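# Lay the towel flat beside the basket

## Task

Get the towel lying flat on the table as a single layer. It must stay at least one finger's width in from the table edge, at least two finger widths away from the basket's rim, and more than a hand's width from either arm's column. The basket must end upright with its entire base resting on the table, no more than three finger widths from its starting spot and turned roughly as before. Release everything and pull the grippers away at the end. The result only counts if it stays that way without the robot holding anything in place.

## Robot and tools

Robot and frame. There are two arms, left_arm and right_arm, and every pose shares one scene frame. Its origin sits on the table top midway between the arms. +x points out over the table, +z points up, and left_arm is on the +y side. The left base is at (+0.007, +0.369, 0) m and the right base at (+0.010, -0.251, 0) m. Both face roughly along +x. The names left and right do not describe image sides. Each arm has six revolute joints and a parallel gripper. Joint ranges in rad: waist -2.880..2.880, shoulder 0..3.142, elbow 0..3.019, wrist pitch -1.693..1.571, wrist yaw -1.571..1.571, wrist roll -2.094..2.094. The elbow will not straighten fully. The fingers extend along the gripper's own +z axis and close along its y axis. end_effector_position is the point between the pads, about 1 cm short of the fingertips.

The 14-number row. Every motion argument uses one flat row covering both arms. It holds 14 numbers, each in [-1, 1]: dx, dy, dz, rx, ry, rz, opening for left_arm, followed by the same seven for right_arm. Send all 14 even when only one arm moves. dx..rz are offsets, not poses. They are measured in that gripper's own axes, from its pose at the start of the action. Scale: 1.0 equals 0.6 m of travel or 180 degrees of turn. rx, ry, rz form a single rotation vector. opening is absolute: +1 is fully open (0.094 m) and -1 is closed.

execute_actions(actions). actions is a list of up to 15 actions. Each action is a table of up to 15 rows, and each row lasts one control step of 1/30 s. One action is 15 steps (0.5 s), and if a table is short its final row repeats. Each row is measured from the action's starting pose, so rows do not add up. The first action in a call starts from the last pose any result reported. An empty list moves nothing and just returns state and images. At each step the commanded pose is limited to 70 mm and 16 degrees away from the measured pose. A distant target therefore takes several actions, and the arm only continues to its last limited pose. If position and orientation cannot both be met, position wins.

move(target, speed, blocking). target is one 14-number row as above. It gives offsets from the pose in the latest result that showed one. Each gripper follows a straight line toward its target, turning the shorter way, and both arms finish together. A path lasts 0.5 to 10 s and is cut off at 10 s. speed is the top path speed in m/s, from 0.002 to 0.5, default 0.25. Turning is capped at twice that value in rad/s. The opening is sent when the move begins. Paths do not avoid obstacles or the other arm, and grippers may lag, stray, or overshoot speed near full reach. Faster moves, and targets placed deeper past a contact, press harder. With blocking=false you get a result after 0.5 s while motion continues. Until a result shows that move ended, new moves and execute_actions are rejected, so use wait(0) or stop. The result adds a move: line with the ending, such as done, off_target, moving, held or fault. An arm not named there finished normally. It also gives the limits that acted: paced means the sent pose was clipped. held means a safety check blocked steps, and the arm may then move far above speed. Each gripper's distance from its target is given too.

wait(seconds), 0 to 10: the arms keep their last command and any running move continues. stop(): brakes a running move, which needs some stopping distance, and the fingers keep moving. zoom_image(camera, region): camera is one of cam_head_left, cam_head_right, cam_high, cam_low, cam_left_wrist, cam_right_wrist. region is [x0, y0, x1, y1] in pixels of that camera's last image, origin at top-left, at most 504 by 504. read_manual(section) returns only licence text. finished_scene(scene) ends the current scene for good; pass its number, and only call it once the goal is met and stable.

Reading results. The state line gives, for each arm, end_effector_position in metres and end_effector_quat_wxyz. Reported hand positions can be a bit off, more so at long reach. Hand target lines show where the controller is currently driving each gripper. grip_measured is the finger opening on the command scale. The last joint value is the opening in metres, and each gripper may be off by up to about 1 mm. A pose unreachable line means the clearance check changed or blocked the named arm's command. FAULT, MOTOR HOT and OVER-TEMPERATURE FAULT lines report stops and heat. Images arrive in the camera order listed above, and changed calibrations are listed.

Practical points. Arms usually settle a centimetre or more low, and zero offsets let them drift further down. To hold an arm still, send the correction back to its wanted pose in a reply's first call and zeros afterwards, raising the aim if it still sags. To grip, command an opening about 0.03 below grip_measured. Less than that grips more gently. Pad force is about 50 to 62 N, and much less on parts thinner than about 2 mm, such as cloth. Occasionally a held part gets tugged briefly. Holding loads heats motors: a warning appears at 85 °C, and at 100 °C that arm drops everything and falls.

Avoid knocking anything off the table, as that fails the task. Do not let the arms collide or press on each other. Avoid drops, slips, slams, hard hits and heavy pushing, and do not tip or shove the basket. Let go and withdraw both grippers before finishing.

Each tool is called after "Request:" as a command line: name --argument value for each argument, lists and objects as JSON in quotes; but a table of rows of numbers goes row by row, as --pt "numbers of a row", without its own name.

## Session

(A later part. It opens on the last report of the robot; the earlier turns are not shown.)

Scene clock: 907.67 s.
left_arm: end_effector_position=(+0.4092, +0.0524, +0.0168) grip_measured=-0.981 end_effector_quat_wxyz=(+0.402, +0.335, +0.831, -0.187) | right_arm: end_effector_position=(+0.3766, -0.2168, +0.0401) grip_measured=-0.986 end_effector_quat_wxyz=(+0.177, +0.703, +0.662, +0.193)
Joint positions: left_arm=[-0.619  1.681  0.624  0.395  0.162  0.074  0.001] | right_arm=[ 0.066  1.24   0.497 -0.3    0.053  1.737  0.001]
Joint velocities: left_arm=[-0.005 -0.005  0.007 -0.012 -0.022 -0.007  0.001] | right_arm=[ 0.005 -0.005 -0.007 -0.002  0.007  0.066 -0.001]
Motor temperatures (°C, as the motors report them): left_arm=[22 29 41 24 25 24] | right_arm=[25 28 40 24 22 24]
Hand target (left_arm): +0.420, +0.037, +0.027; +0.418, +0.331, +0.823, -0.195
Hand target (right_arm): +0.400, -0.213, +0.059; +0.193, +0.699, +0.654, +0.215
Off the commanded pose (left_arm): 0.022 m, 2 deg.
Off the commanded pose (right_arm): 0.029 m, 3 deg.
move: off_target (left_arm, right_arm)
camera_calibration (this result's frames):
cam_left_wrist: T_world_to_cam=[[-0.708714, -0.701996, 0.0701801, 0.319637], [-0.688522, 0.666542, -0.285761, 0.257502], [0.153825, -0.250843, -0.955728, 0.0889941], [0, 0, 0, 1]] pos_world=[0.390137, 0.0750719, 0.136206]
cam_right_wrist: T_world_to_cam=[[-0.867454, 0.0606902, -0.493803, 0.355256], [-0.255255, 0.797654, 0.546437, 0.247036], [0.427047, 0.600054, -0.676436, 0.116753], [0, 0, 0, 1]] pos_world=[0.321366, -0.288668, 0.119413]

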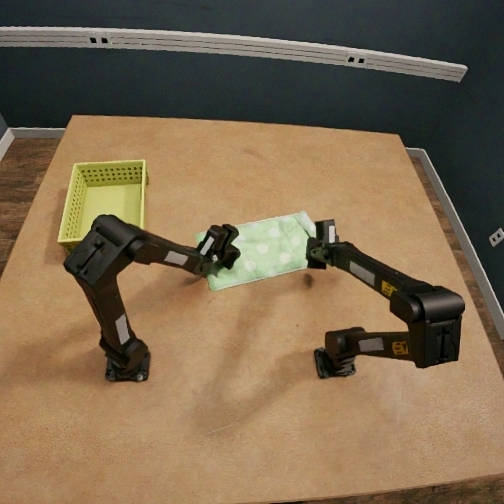

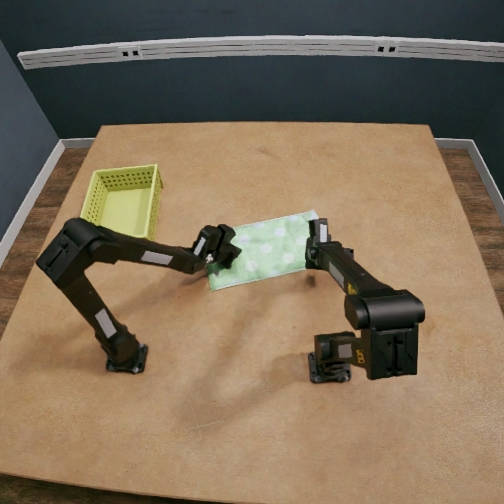

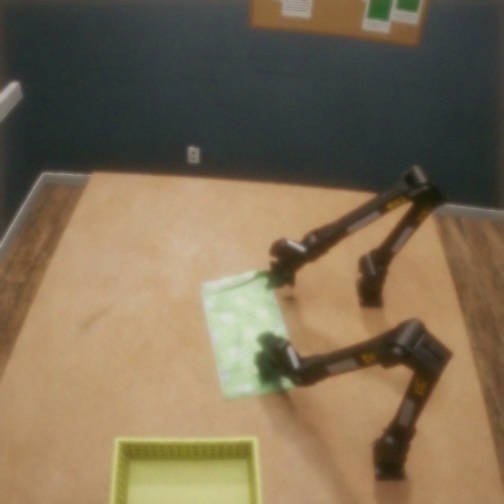

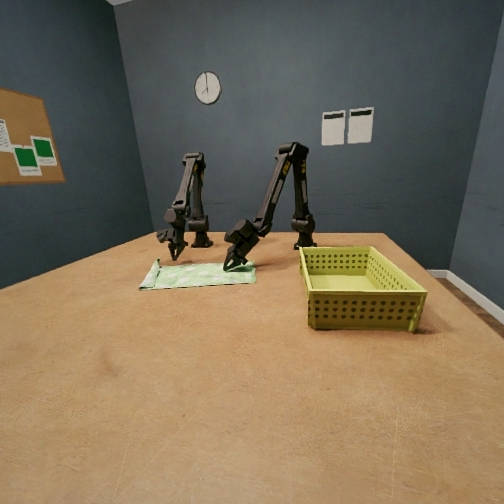

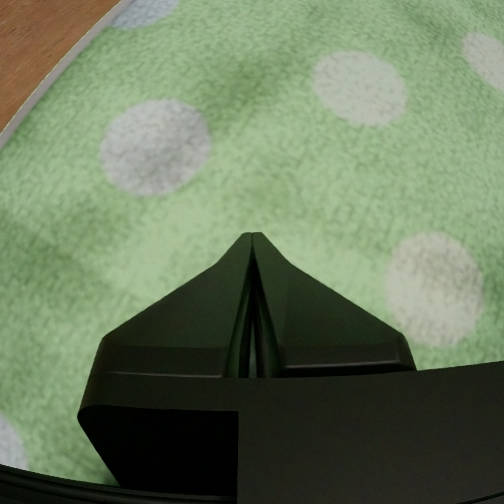

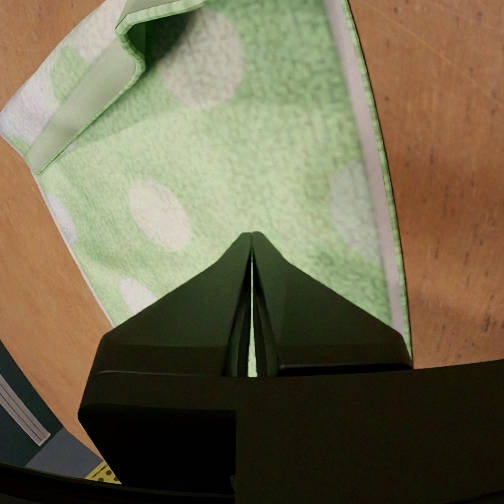

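Request:
move --target '[0.0,0,0.015,0,0,0,-1, 0,0.045,0.075,0,0,0,-1]' --speed 0.03

Request:
move --target '[0.0,0,0.015,0,0,0,-1, -0.2,0.0,0.01,0,0,0,-1]' --speed 0.03

Scene clock: 914.33 s.
left_arm: end_effector_position=(+0.4085, +0.0529, +0.0137) grip_measured=-0.981 end_effector_quat_wxyz=(+0.399, +0.335, +0.833, -0.186) | right_arm: end_effector_position=(+0.4008, -0.2180, +0.0064) grip_measured=-0.986 end_effector_quat_wxyz=(+0.165, +0.707, +0.664, +0.177)
Joint positions: left_arm=[-0.619  1.688  0.624  0.395  0.162  0.074  0.001] | right_arm=[ 0.053  1.416  0.547 -0.216  0.048  1.729  0.001]
Joint velocities: left_arm=[-0.005  0.005  0.002 -0.002 -0.037  0.022 -0.001] | right_arm=[-0.005 -0.005  0.007  0.002  0.037 -0.037  0.   ]
Motor temperatures (°C, as the motors report them): left_arm=[22 29 40 24 25 24] | right_arm=[25 28 40 24 22 24]
Hand target (left_arm): +0.414, +0.047, +0.012; +0.402, +0.335, +0.831, -0.187
Hand target (right_arm): +0.422, -0.218, +0.017; +0.177, +0.703, +0.662, +0.193
Off the commanded pose (left_arm): 0.008 m, 0 deg.
Off the commanded pose (right_arm): 0.023 m, 2 deg.
move: off_target (right_arm)
camera_calibration (this result's frames):
cam_left_wrist: T_world_to_cam=[[-0.708339, -0.70226, 0.0713203, 0.319573], [-0.690021, 0.667597, -0.279616, 0.256361], [0.14875, -0.247275, -0.957459, 0.0880756], [0, 0, 0, 1]] pos_world=[0.390159, 0.0750564, 0.133219]
cam_right_wrist: T_world_to_cam=[[-0.886953, 0.0614457, -0.457755, 0.367441], [-0.229955, 0.800781, 0.553055, 0.263093], [0.400544, 0.595797, -0.696125, 0.094129], [0, 0, 0, 1]] pos_world=[0.348699, -0.289339, 0.0882185]

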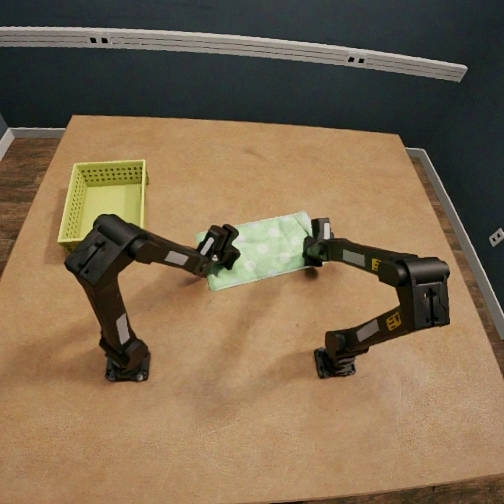

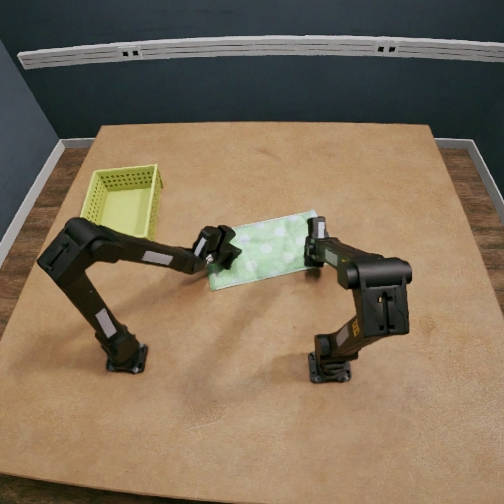

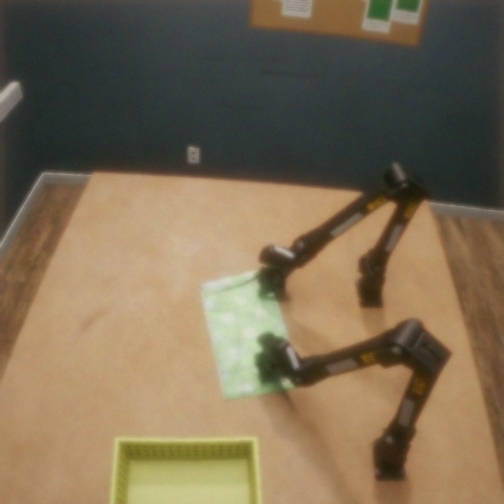

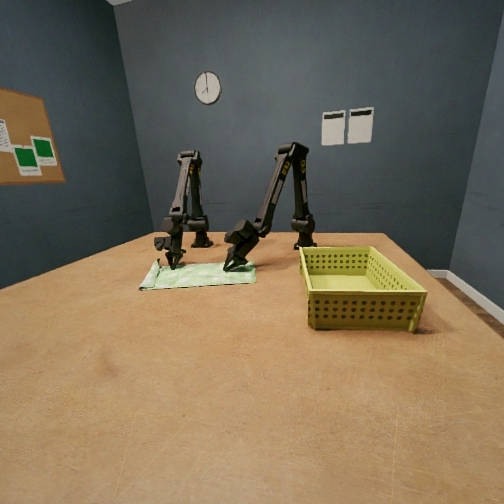

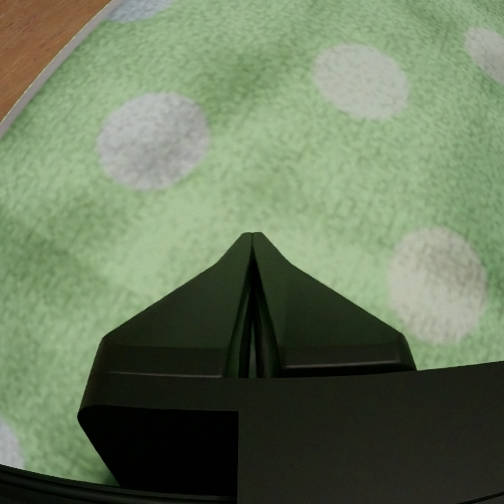

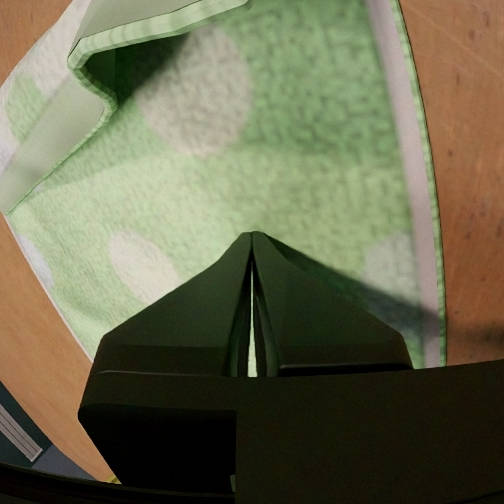

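Scene clock: 918.60 s.
left_arm: end_effector_position=(+0.4081, +0.0532, +0.0114) grip_measured=-0.981 end_effector_quat_wxyz=(+0.397, +0.336, +0.834, -0.185) | right_arm: end_effector_position=(+0.3951, -0.3274, +0.0047) grip_measured=-0.987 end_effector_quat_wxyz=(+0.164, +0.705, +0.663, +0.190)
Joint positions: left_arm=[-0.619  1.692  0.624  0.395  0.162  0.074  0.001] | right_arm=[-0.311  1.426  0.544 -0.2   -0.143  1.411  0.001]
Joint velocities: left_arm=[-0.015 -0.015 -0.007 -0.007 -0.022  0.007 -0.   ] | right_arm=[-0.015 -0.015 -0.007 -0.002 -0.007 -0.037 -0.001]
Motor temperatures (°C, as the motors report them): left_arm=[22 29 39 24 25 24] | right_arm=[25 28 38 24 22 24]
Hand target (left_arm): +0.413, +0.048, +0.008; +0.399, +0.335, +0.833, -0.186
Hand target (right_arm): +0.397, -0.334, -0.004; +0.160, +0.708, +0.663, +0.181
Off the commanded pose (left_arm): 0.008 m, 0 deg.
Off the commanded pose (right_arm): 0.013 m, 1 deg.
move: off_target (right_arm)
camera_calibration (this result's frames):
cam_left_wrist: T_world_to_cam=[[-0.70807, -0.702449, 0.0721235, 0.319529], [-0.69106, 0.668327, -0.275271, 0.25556], [0.145162, -0.244753, -0.958657, 0.0874229], [0, 0, 0, 1]] pos_world=[0.390165, 0.0750521, 0.131111]
cam_right_wrist: T_world_to_cam=[[-0.878716, 0.0643613, -0.472985, 0.366086], [-0.244695, 0.790042, 0.562101, 0.352643], [0.409856, 0.609665, -0.678474, 0.161169], [0, 0, 0, 1]] pos_world=[0.34192, -0.400424, 0.0842806]

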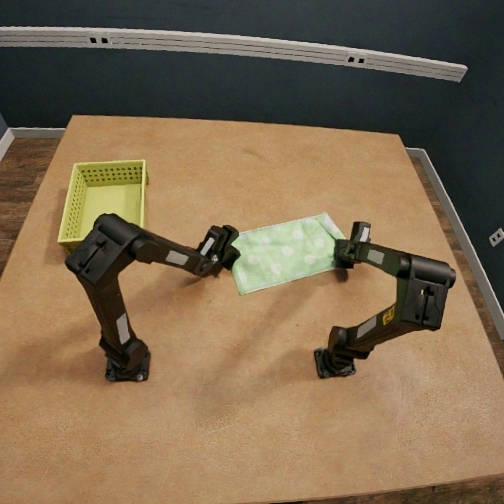

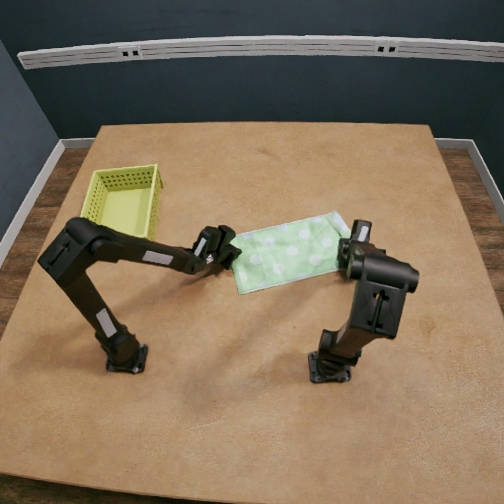

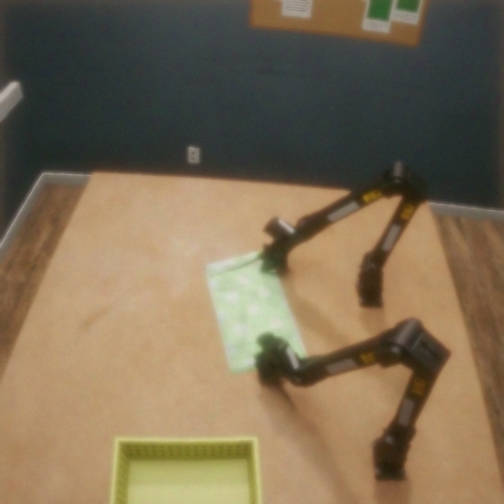

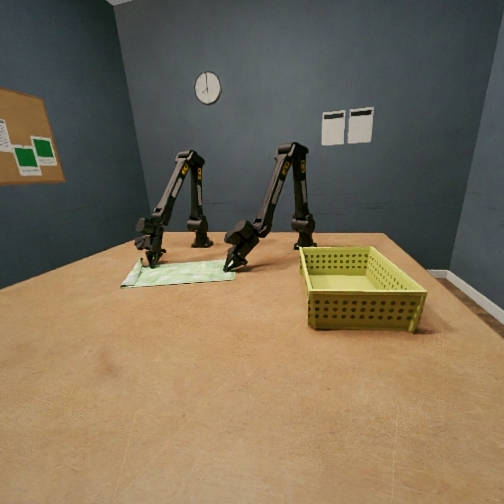

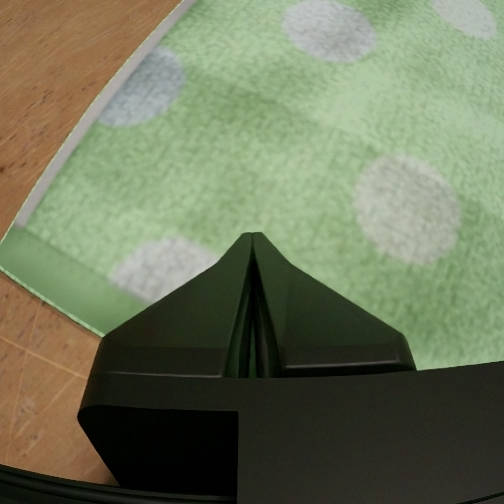

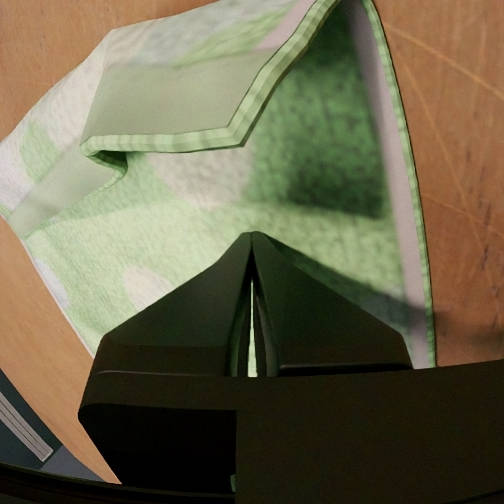

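Request:
move --target '[-0.175,-0.133,0.14,0,0,0,-1, 0,0.04,-0.055,0,0,0,-1]' --speed 0.06

Request:
move --target '[0.07,0,0.06,0,0,0,-1, 0,0.0,0,0,0,0,-1]' --speed 0.03

Scene clock: 932.90 s.
left_arm: end_effector_position=(+0.4423, -0.0800, +0.0475) grip_measured=-0.981 end_effector_quat_wxyz=(+0.402, +0.338, +0.831, -0.182) | right_arm: end_effector_position=(+0.3807, -0.3234, +0.0247) grip_measured=-0.987 end_effector_quat_wxyz=(+0.146, +0.709, +0.667, +0.179)
Joint positions: left_arm=[-0.805  1.807  0.965  0.185  0.011 -0.031  0.001] | right_arm=[-0.311  1.34   0.556 -0.343 -0.144  1.409  0.001]
Joint velocities: left_arm=[-0.005 -0.005 -0.022 -0.027 -0.022  0.037 -0.001] | right_arm=[-0.024  0.005  0.002 -0.007  0.051  0.022 -0.   ]
Motor temperatures (°C, as the motors report them): left_arm=[22 29 38 24 25 24] | right_arm=[25 28 37 24 22 24]
Hand target (left_arm): +0.446, -0.094, +0.046; +0.398, +0.336, +0.833, -0.185
Hand target (right_arm): +0.399, -0.330, +0.045; +0.165, +0.705, +0.663, +0.190
Off the commanded pose (left_arm): 0.015 m, 1 deg.
Off the commanded pose (right_arm): 0.029 m, 3 deg.
move: off_target (left_arm, right_arm)
camera_calibration (this result's frames):
cam_left_wrist: T_world_to_cam=[[-0.709766, -0.701828, 0.0605841, 0.248953], [-0.686785, 0.670283, -0.281153, 0.376673], [0.156713, -0.241161, -0.957749, 0.0795579], [0, 0, 0, 1]] pos_world=[0.422924, -0.0585691, 0.167017]
cam_right_wrist: T_world_to_cam=[[-0.898141, 0.0671505, -0.434551, 0.36996], [-0.222585, 0.782862, 0.581018, 0.323451], [0.379209, 0.618561, -0.688174, 0.192991], [0, 0, 0, 1]] pos_world=[0.331088, -0.397437, 0.105647]

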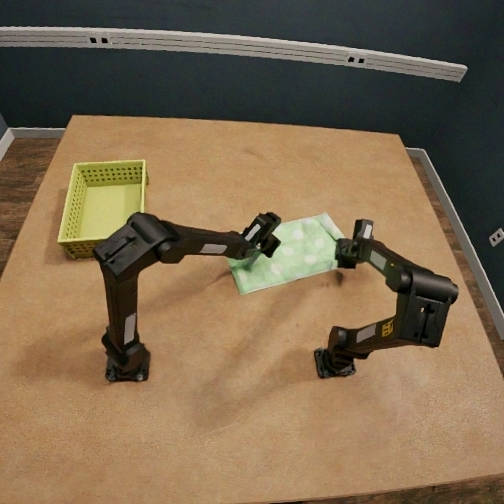

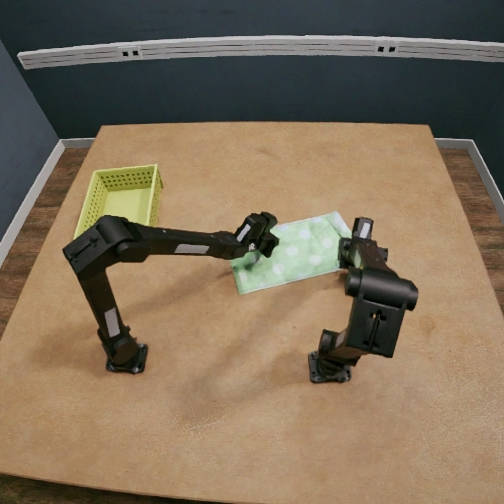

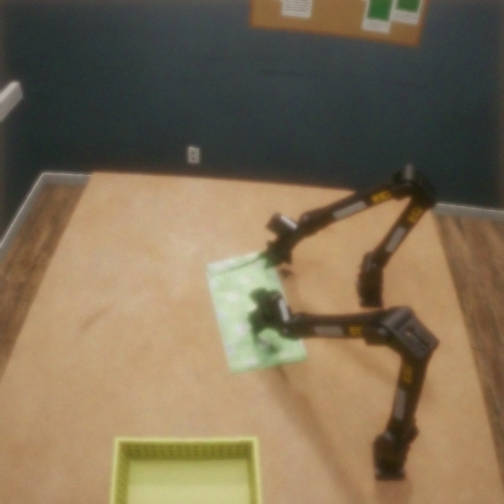

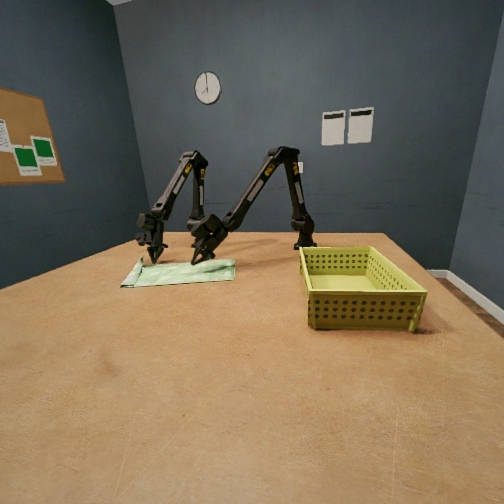

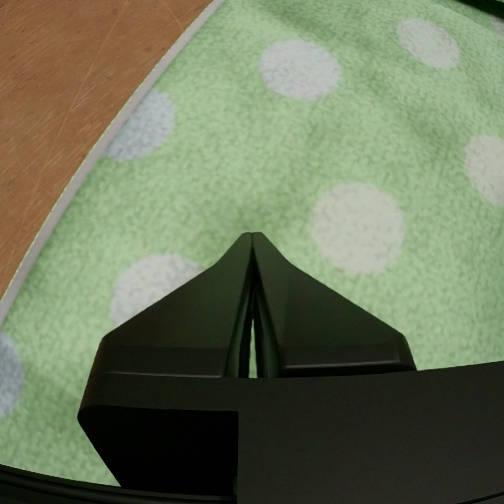

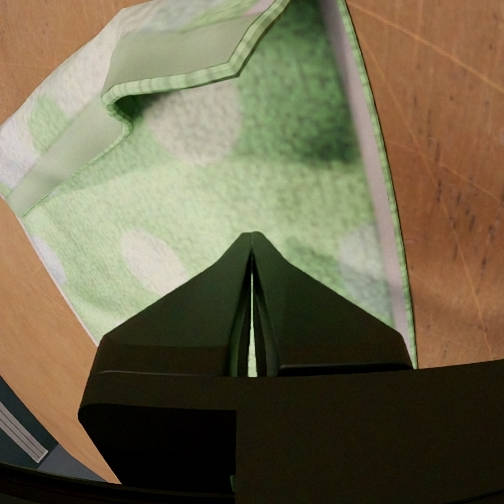

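Scene clock: 934.97 s.
left_arm: end_effector_position=(+0.4476, -0.0854, +0.0119) grip_measured=-0.981 end_effector_quat_wxyz=(+0.410, +0.336, +0.827, -0.186) | right_arm: end_effector_position=(+0.3807, -0.3234, +0.0247) grip_measured=-0.987 end_effector_quat_wxyz=(+0.146, +0.709, +0.667, +0.179)
Joint positions: left_arm=[-0.805  1.903  0.965  0.301  0.011 -0.031  0.001] | right_arm=[-0.311  1.34   0.556 -0.343 -0.144  1.409  0.001]
Joint velocities: left_arm=[-0.005 -0.015 -0.022  0.017  0.037 -0.037 -0.   ] | right_arm=[-0.005 -0.005 -0.007  0.002 -0.081 -0.022 -0.001]
Motor temperatures (°C, as the motors report them): left_arm=[22 29 38 24 25 24] | right_arm=[25 28 37 24 22 24]
Hand target (left_arm): +0.442, -0.083, -0.007; +0.402, +0.338, +0.831, -0.182
Hand target (right_arm): +0.381, -0.323, +0.025; +0.146, +0.709, +0.667, +0.179
Off the commanded pose (left_arm): 0.020 m, 1 deg.
Off the commanded pose (right_arm): 0.000 m, 0 deg.
move: off_target (left_arm)
camera_calibration (this result's frames):
cam_left_wrist: T_world_to_cam=[[-0.710622, -0.70095, 0.0607152, 0.251513], [-0.68268, 0.666072, -0.300491, 0.371962], [0.170188, -0.254985, -0.95185, 0.0360417], [0, 0, 0, 1]] pos_world=[0.426528, -0.0622654, 0.130807]
cam_right_wrist: T_world_to_cam=[[-0.898141, 0.0671505, -0.434551, 0.36996], [-0.222585, 0.782862, 0.581018, 0.323451], [0.379209, 0.618561, -0.688174, 0.192991], [0, 0, 0, 1]] pos_world=[0.331088, -0.397437, 0.105647]

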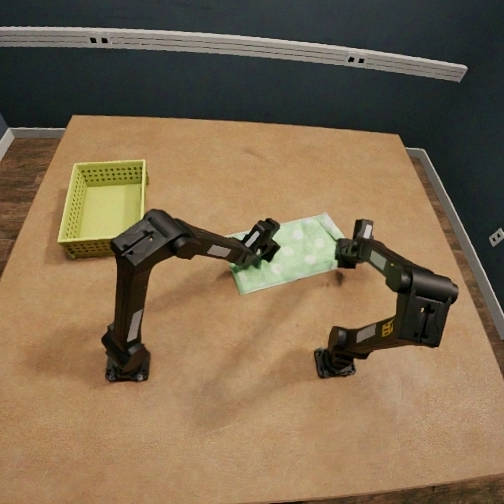

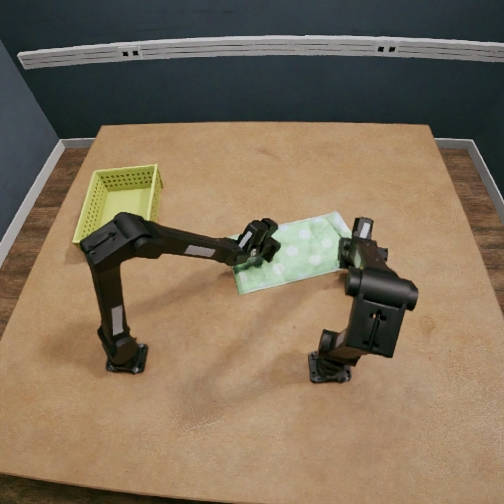

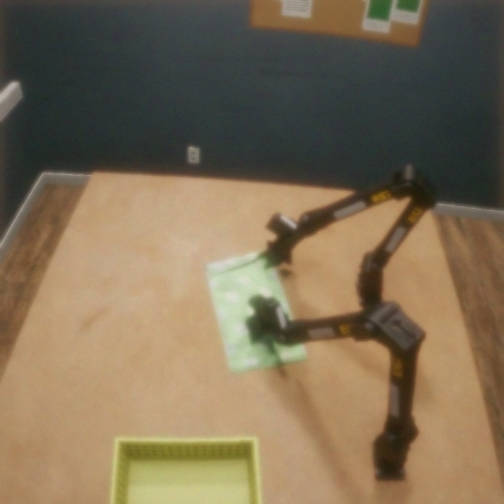

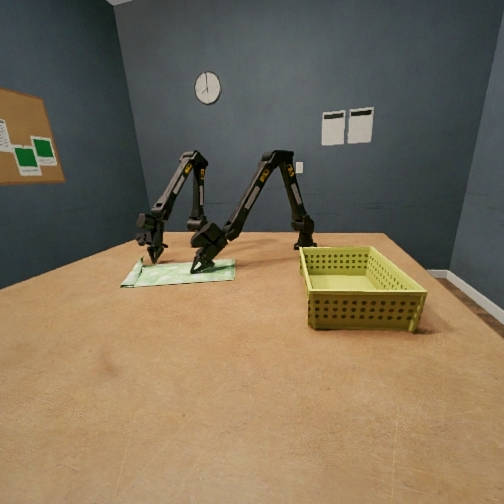

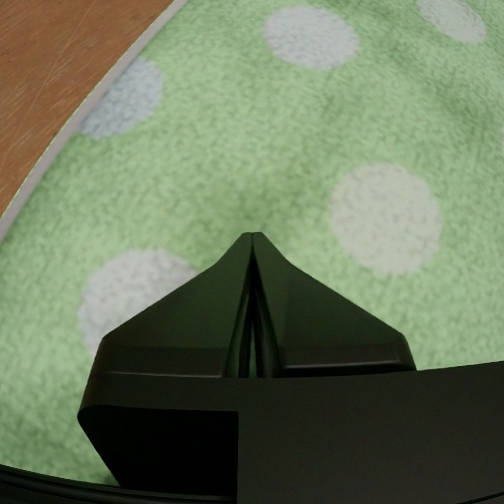

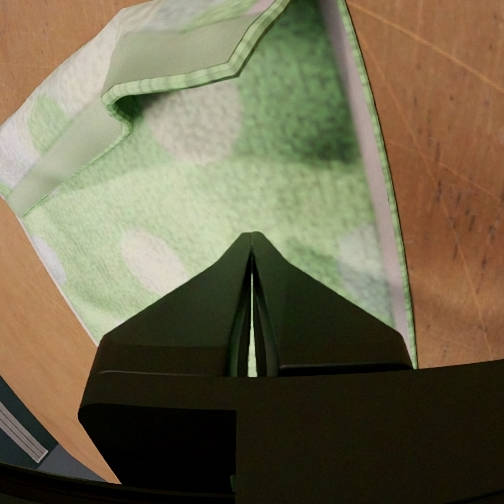

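Request:
move --target '[0.0,0,0.02,0,0,0,-1, -0.19,0.028,0.0,0,0,0,-1]' --speed 0.03

Scene clock: 943.77 s.
left_arm: end_effector_position=(+0.4476, -0.0854, +0.0119) grip_measured=-0.981 end_effector_quat_wxyz=(+0.410, +0.336, +0.827, -0.186) | right_arm: end_effector_position=(+0.3775, -0.4257, +0.0168) grip_measured=-0.987 end_effector_quat_wxyz=(+0.135, +0.713, +0.664, +0.179)
Joint positions: left_arm=[-0.805  1.903  0.965  0.301  0.011 -0.031  0.001] | right_arm=[-0.61   1.471  0.672 -0.404 -0.271  1.138  0.001]
Joint velocities: left_arm=[ 0.005 -0.005 -0.007 -0.012  0.007  0.051 -0.001] | right_arm=[-0.005  0.005 -0.007 -0.012  0.022 -0.022 -0.   ]
Motor temperatures (°C, as the motors report them): left_arm=[22 29 37 24 25 24] | right_arm=[25 28 37 24 22 24]
Hand target (left_arm): +0.454, -0.092, +0.005; +0.410, +0.336, +0.827, -0.186
Hand target (right_arm): +0.391, -0.436, +0.026; +0.144, +0.709, +0.665, +0.183
Off the commanded pose (left_arm): 0.012 m, 0 deg.
Off the commanded pose (right_arm): 0.020 m, 1 deg.
move: off_target (left_arm, right_arm)
camera_calibration (this result's frames):
cam_left_wrist: T_world_to_cam=[[-0.710622, -0.70095, 0.0607152, 0.251513], [-0.68268, 0.666072, -0.300491, 0.371962], [0.170188, -0.254985, -0.95185, 0.0360417], [0, 0, 0, 1]] pos_world=[0.426528, -0.0622654, 0.130807]
cam_right_wrist: T_world_to_cam=[[-0.903766, 0.0803396, -0.42042, 0.378061], [-0.209614, 0.77331, 0.598376, 0.398146], [0.373189, 0.628917, -0.682051, 0.258604], [0, 0, 0, 1]] pos_world=[0.328627, -0.500904, 0.0970845]

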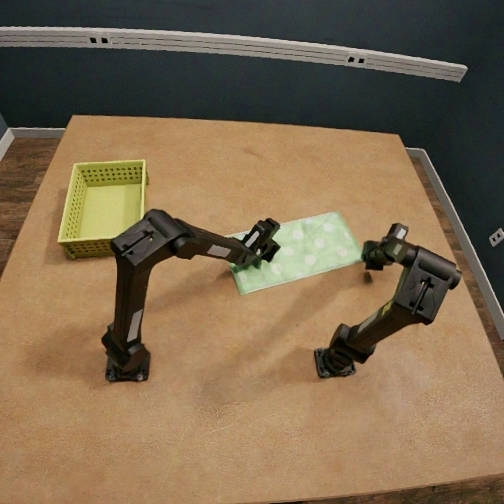

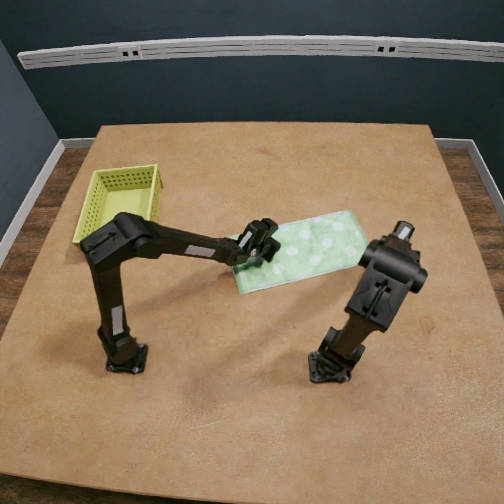

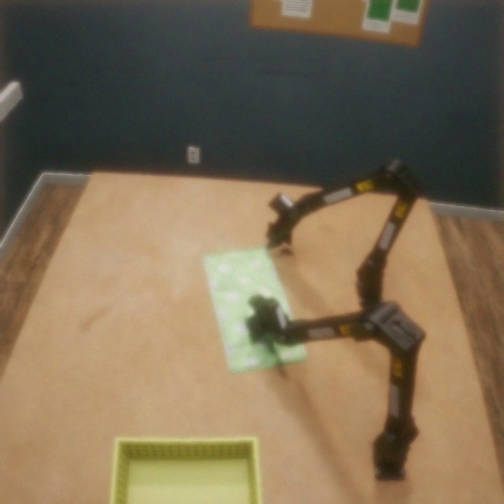

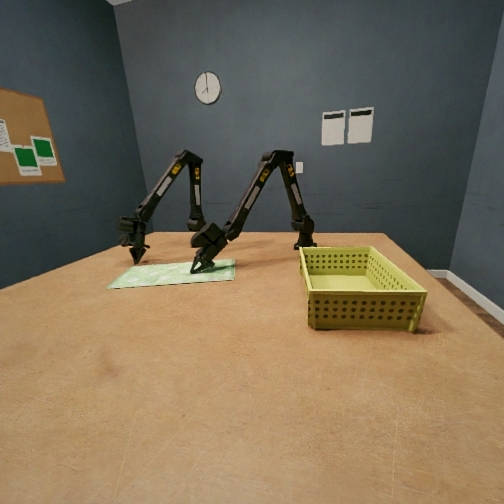

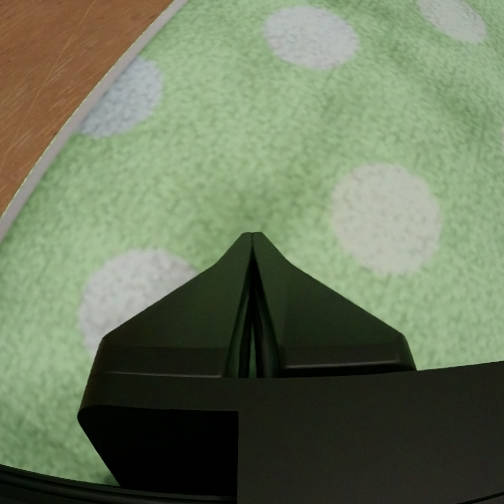

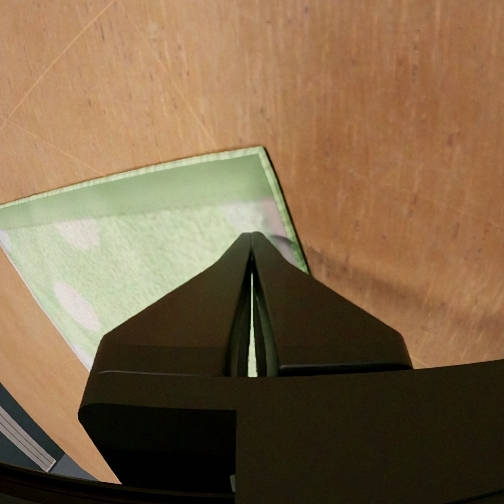

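Request:
move --target '[0.078,0.55,-0.725,0,0.298,0,-1, -0.035,0.073,-0.34,0,0,0,1]' --speed 0.2

Scene clock: 1003.13 s.
left_arm: end_effector_position=(+0.4121, +0.4153, +0.2073) grip_measured=-0.981 end_effector_quat_wxyz=(-0.015, +0.381, +0.924, -0.022) | right_arm: end_effector_position=(+0.3157, -0.4490, +0.1902) grip_measured=+1.000 end_effector_quat_wxyz=(+0.110, +0.720, +0.662, +0.178)
Joint positions: left_arm=[ 0.117  1.446  1.283 -1.455  0.024  0.908  0.001] | right_arm=[-0.781  1.138  0.916 -1.081 -0.331  0.974  0.094]
Joint velocities: left_arm=[ 0.005 -0.015 -0.002  0.022  0.007 -0.022 -0.   ] | right_arm=[ 0.005  0.015  0.002  0.002 -0.066 -0.051  0.   ]
Motor temperatures (°C, as the motors report them): left_arm=[22 30 39 24 25 24] | right_arm=[25 28 39 24 22 24]
Hand target (left_arm): +0.424, +0.419, +0.216; -0.011, +0.388, +0.921, -0.018
Hand target (right_arm): +0.323, -0.458, +0.215; +0.134, +0.713, +0.663, +0.182
Off the commanded pose (left_arm): 0.018 m, 1 deg.
Off the commanded pose (right_arm): 0.031 m, 3 deg.
move: off_target (left_arm, right_arm)
camera_calibration (this result's frames):
cam_left_wrist: T_world_to_cam=[[-0.687903, -0.722181, 0.0724143, 0.562391], [-0.551055, 0.584607, 0.59546, -0.133202], [-0.472364, 0.369714, -0.800115, 0.329699], [0, 0, 0, 1]] pos_world=[0.469206, 0.362125, 0.302388]
cam_right_wrist: T_world_to_cam=[[-0.918364, 0.097941, -0.383426, 0.402501], [-0.184405, 0.751361, 0.633603, 0.274918], [0.350147, 0.652583, -0.671962, 0.430598], [0, 0, 0, 1]] pos_world=[0.269566, -0.526985, 0.269486]

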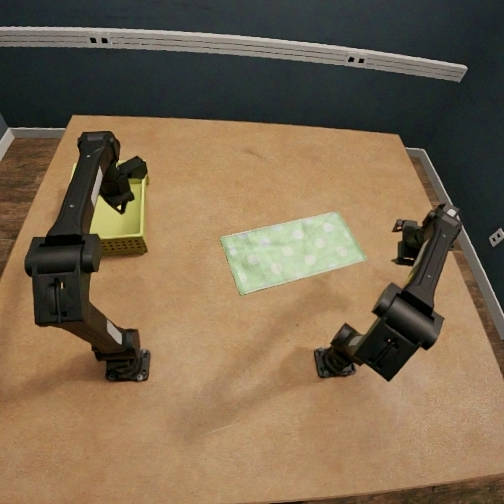

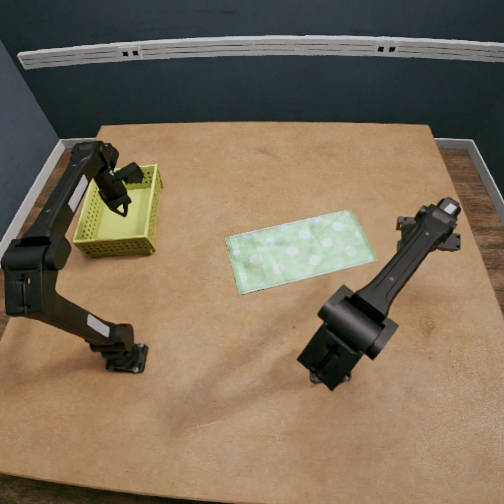

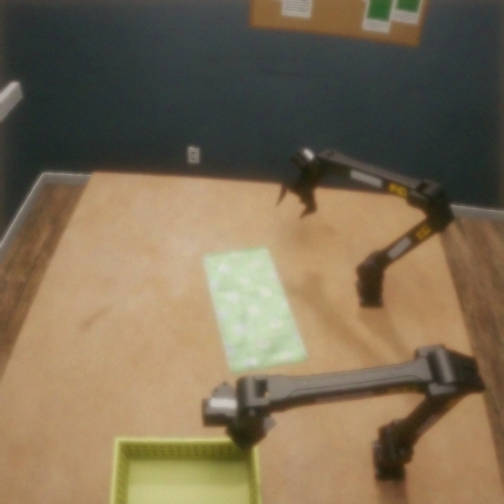

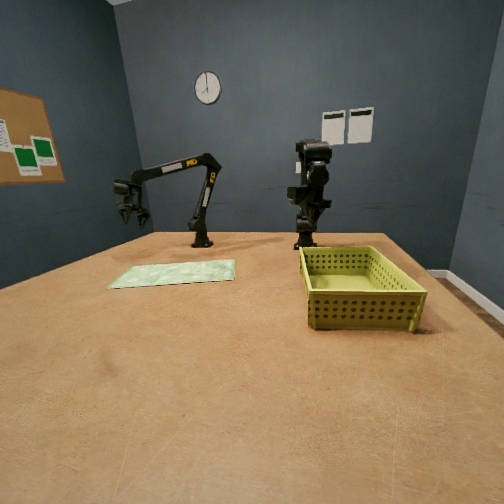

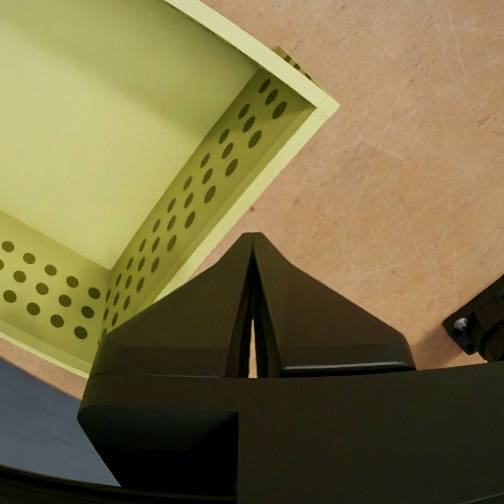

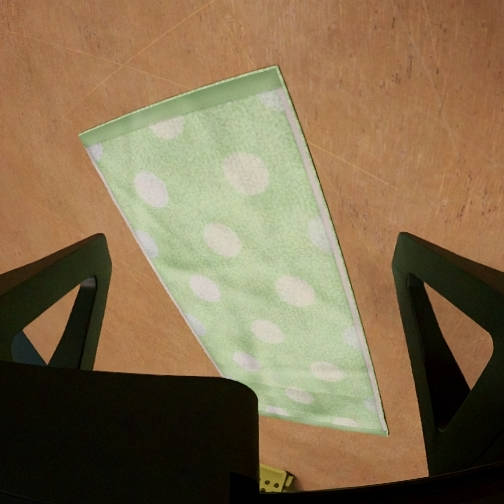

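Request:
execute_actions --actions '[]'

Scene clock: 1019.17 s.
left_arm: end_effector_position=(+0.4121, +0.4153, +0.2073) grip_measured=-0.981 end_effector_quat_wxyz=(-0.015, +0.383, +0.924, -0.022) | right_arm: end_effector_position=(+0.3157, -0.4490, +0.1902) grip_measured=+1.000 end_effector_quat_wxyz=(+0.110, +0.720, +0.662, +0.178)
Joint positions: left_arm=[ 0.117  1.446  1.283 -1.455  0.024  0.91   0.001] | right_arm=[-0.781  1.138  0.916 -1.081 -0.331  0.973  0.094]
Joint velocities: left_arm=[-0.005 -0.005  0.007  0.002 -0.007 -0.007  0.   ] | right_arm=[-0.024 -0.015  0.002 -0.007  0.022  0.051  0.   ]
Motor temperatures (°C, as the motors report them): left_arm=[22 29 41 24 25 24] | right_arm=[25 28 41 24 22 24]
Hand target (left_arm): +0.424, +0.419, +0.216; -0.011, +0.388, +0.921, -0.018
Hand target (right_arm): +0.323, -0.458, +0.215; +0.134, +0.713, +0.663, +0.182
Off the commanded pose (left_arm): 0.018 m, 1 deg.
Off the commanded pose (right_arm): 0.031 m, 3 deg.
camera_calibration (this result's frames):
cam_left_wrist: T_world_to_cam=[[-0.689556, -0.7206, 0.0724411, 0.56241], [-0.549757, 0.585925, 0.595364, -0.134264], [-0.471464, 0.370712, -0.800184, 0.328928], [0, 0, 0, 1]] pos_world=[0.469078, 0.362004, 0.302398]
cam_right_wrist: T_world_to_cam=[[-0.918409, 0.0971841, -0.38351, 0.402191], [-0.184965, 0.751426, 0.633361, 0.27517], [0.349732, 0.652621, -0.672141, 0.43078], [0, 0, 0, 1]] pos_world=[0.269615, -0.526993, 0.269507]

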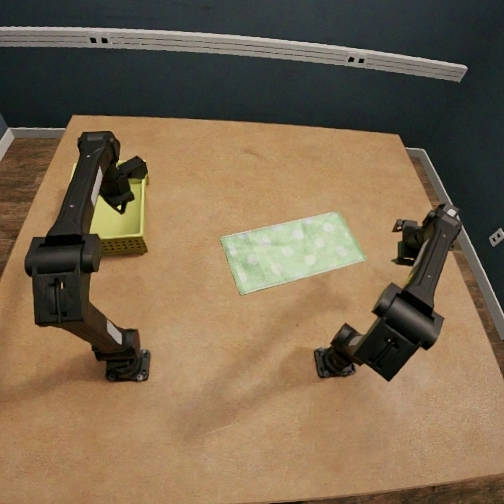

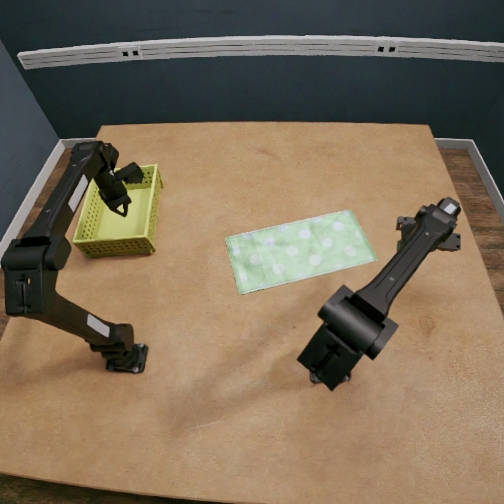

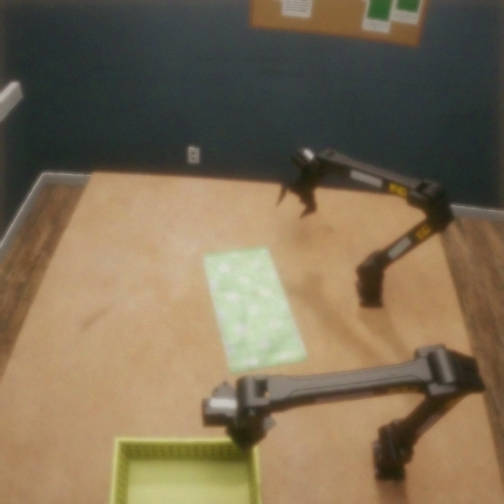

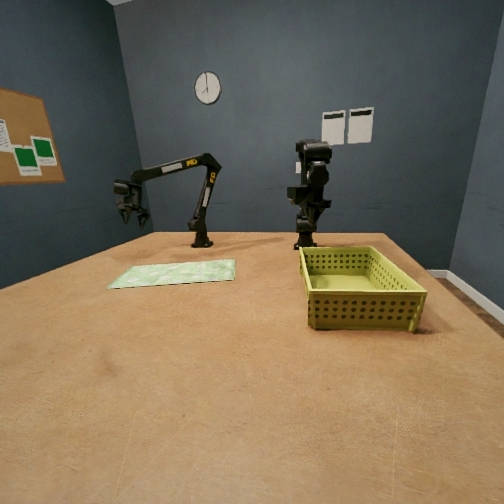

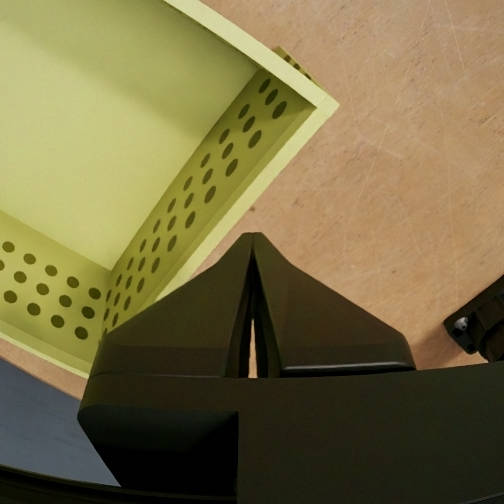

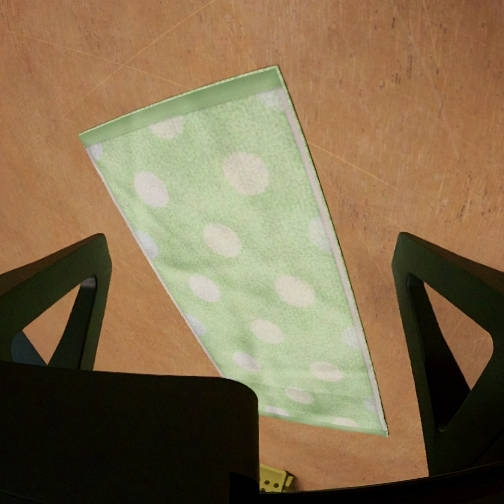

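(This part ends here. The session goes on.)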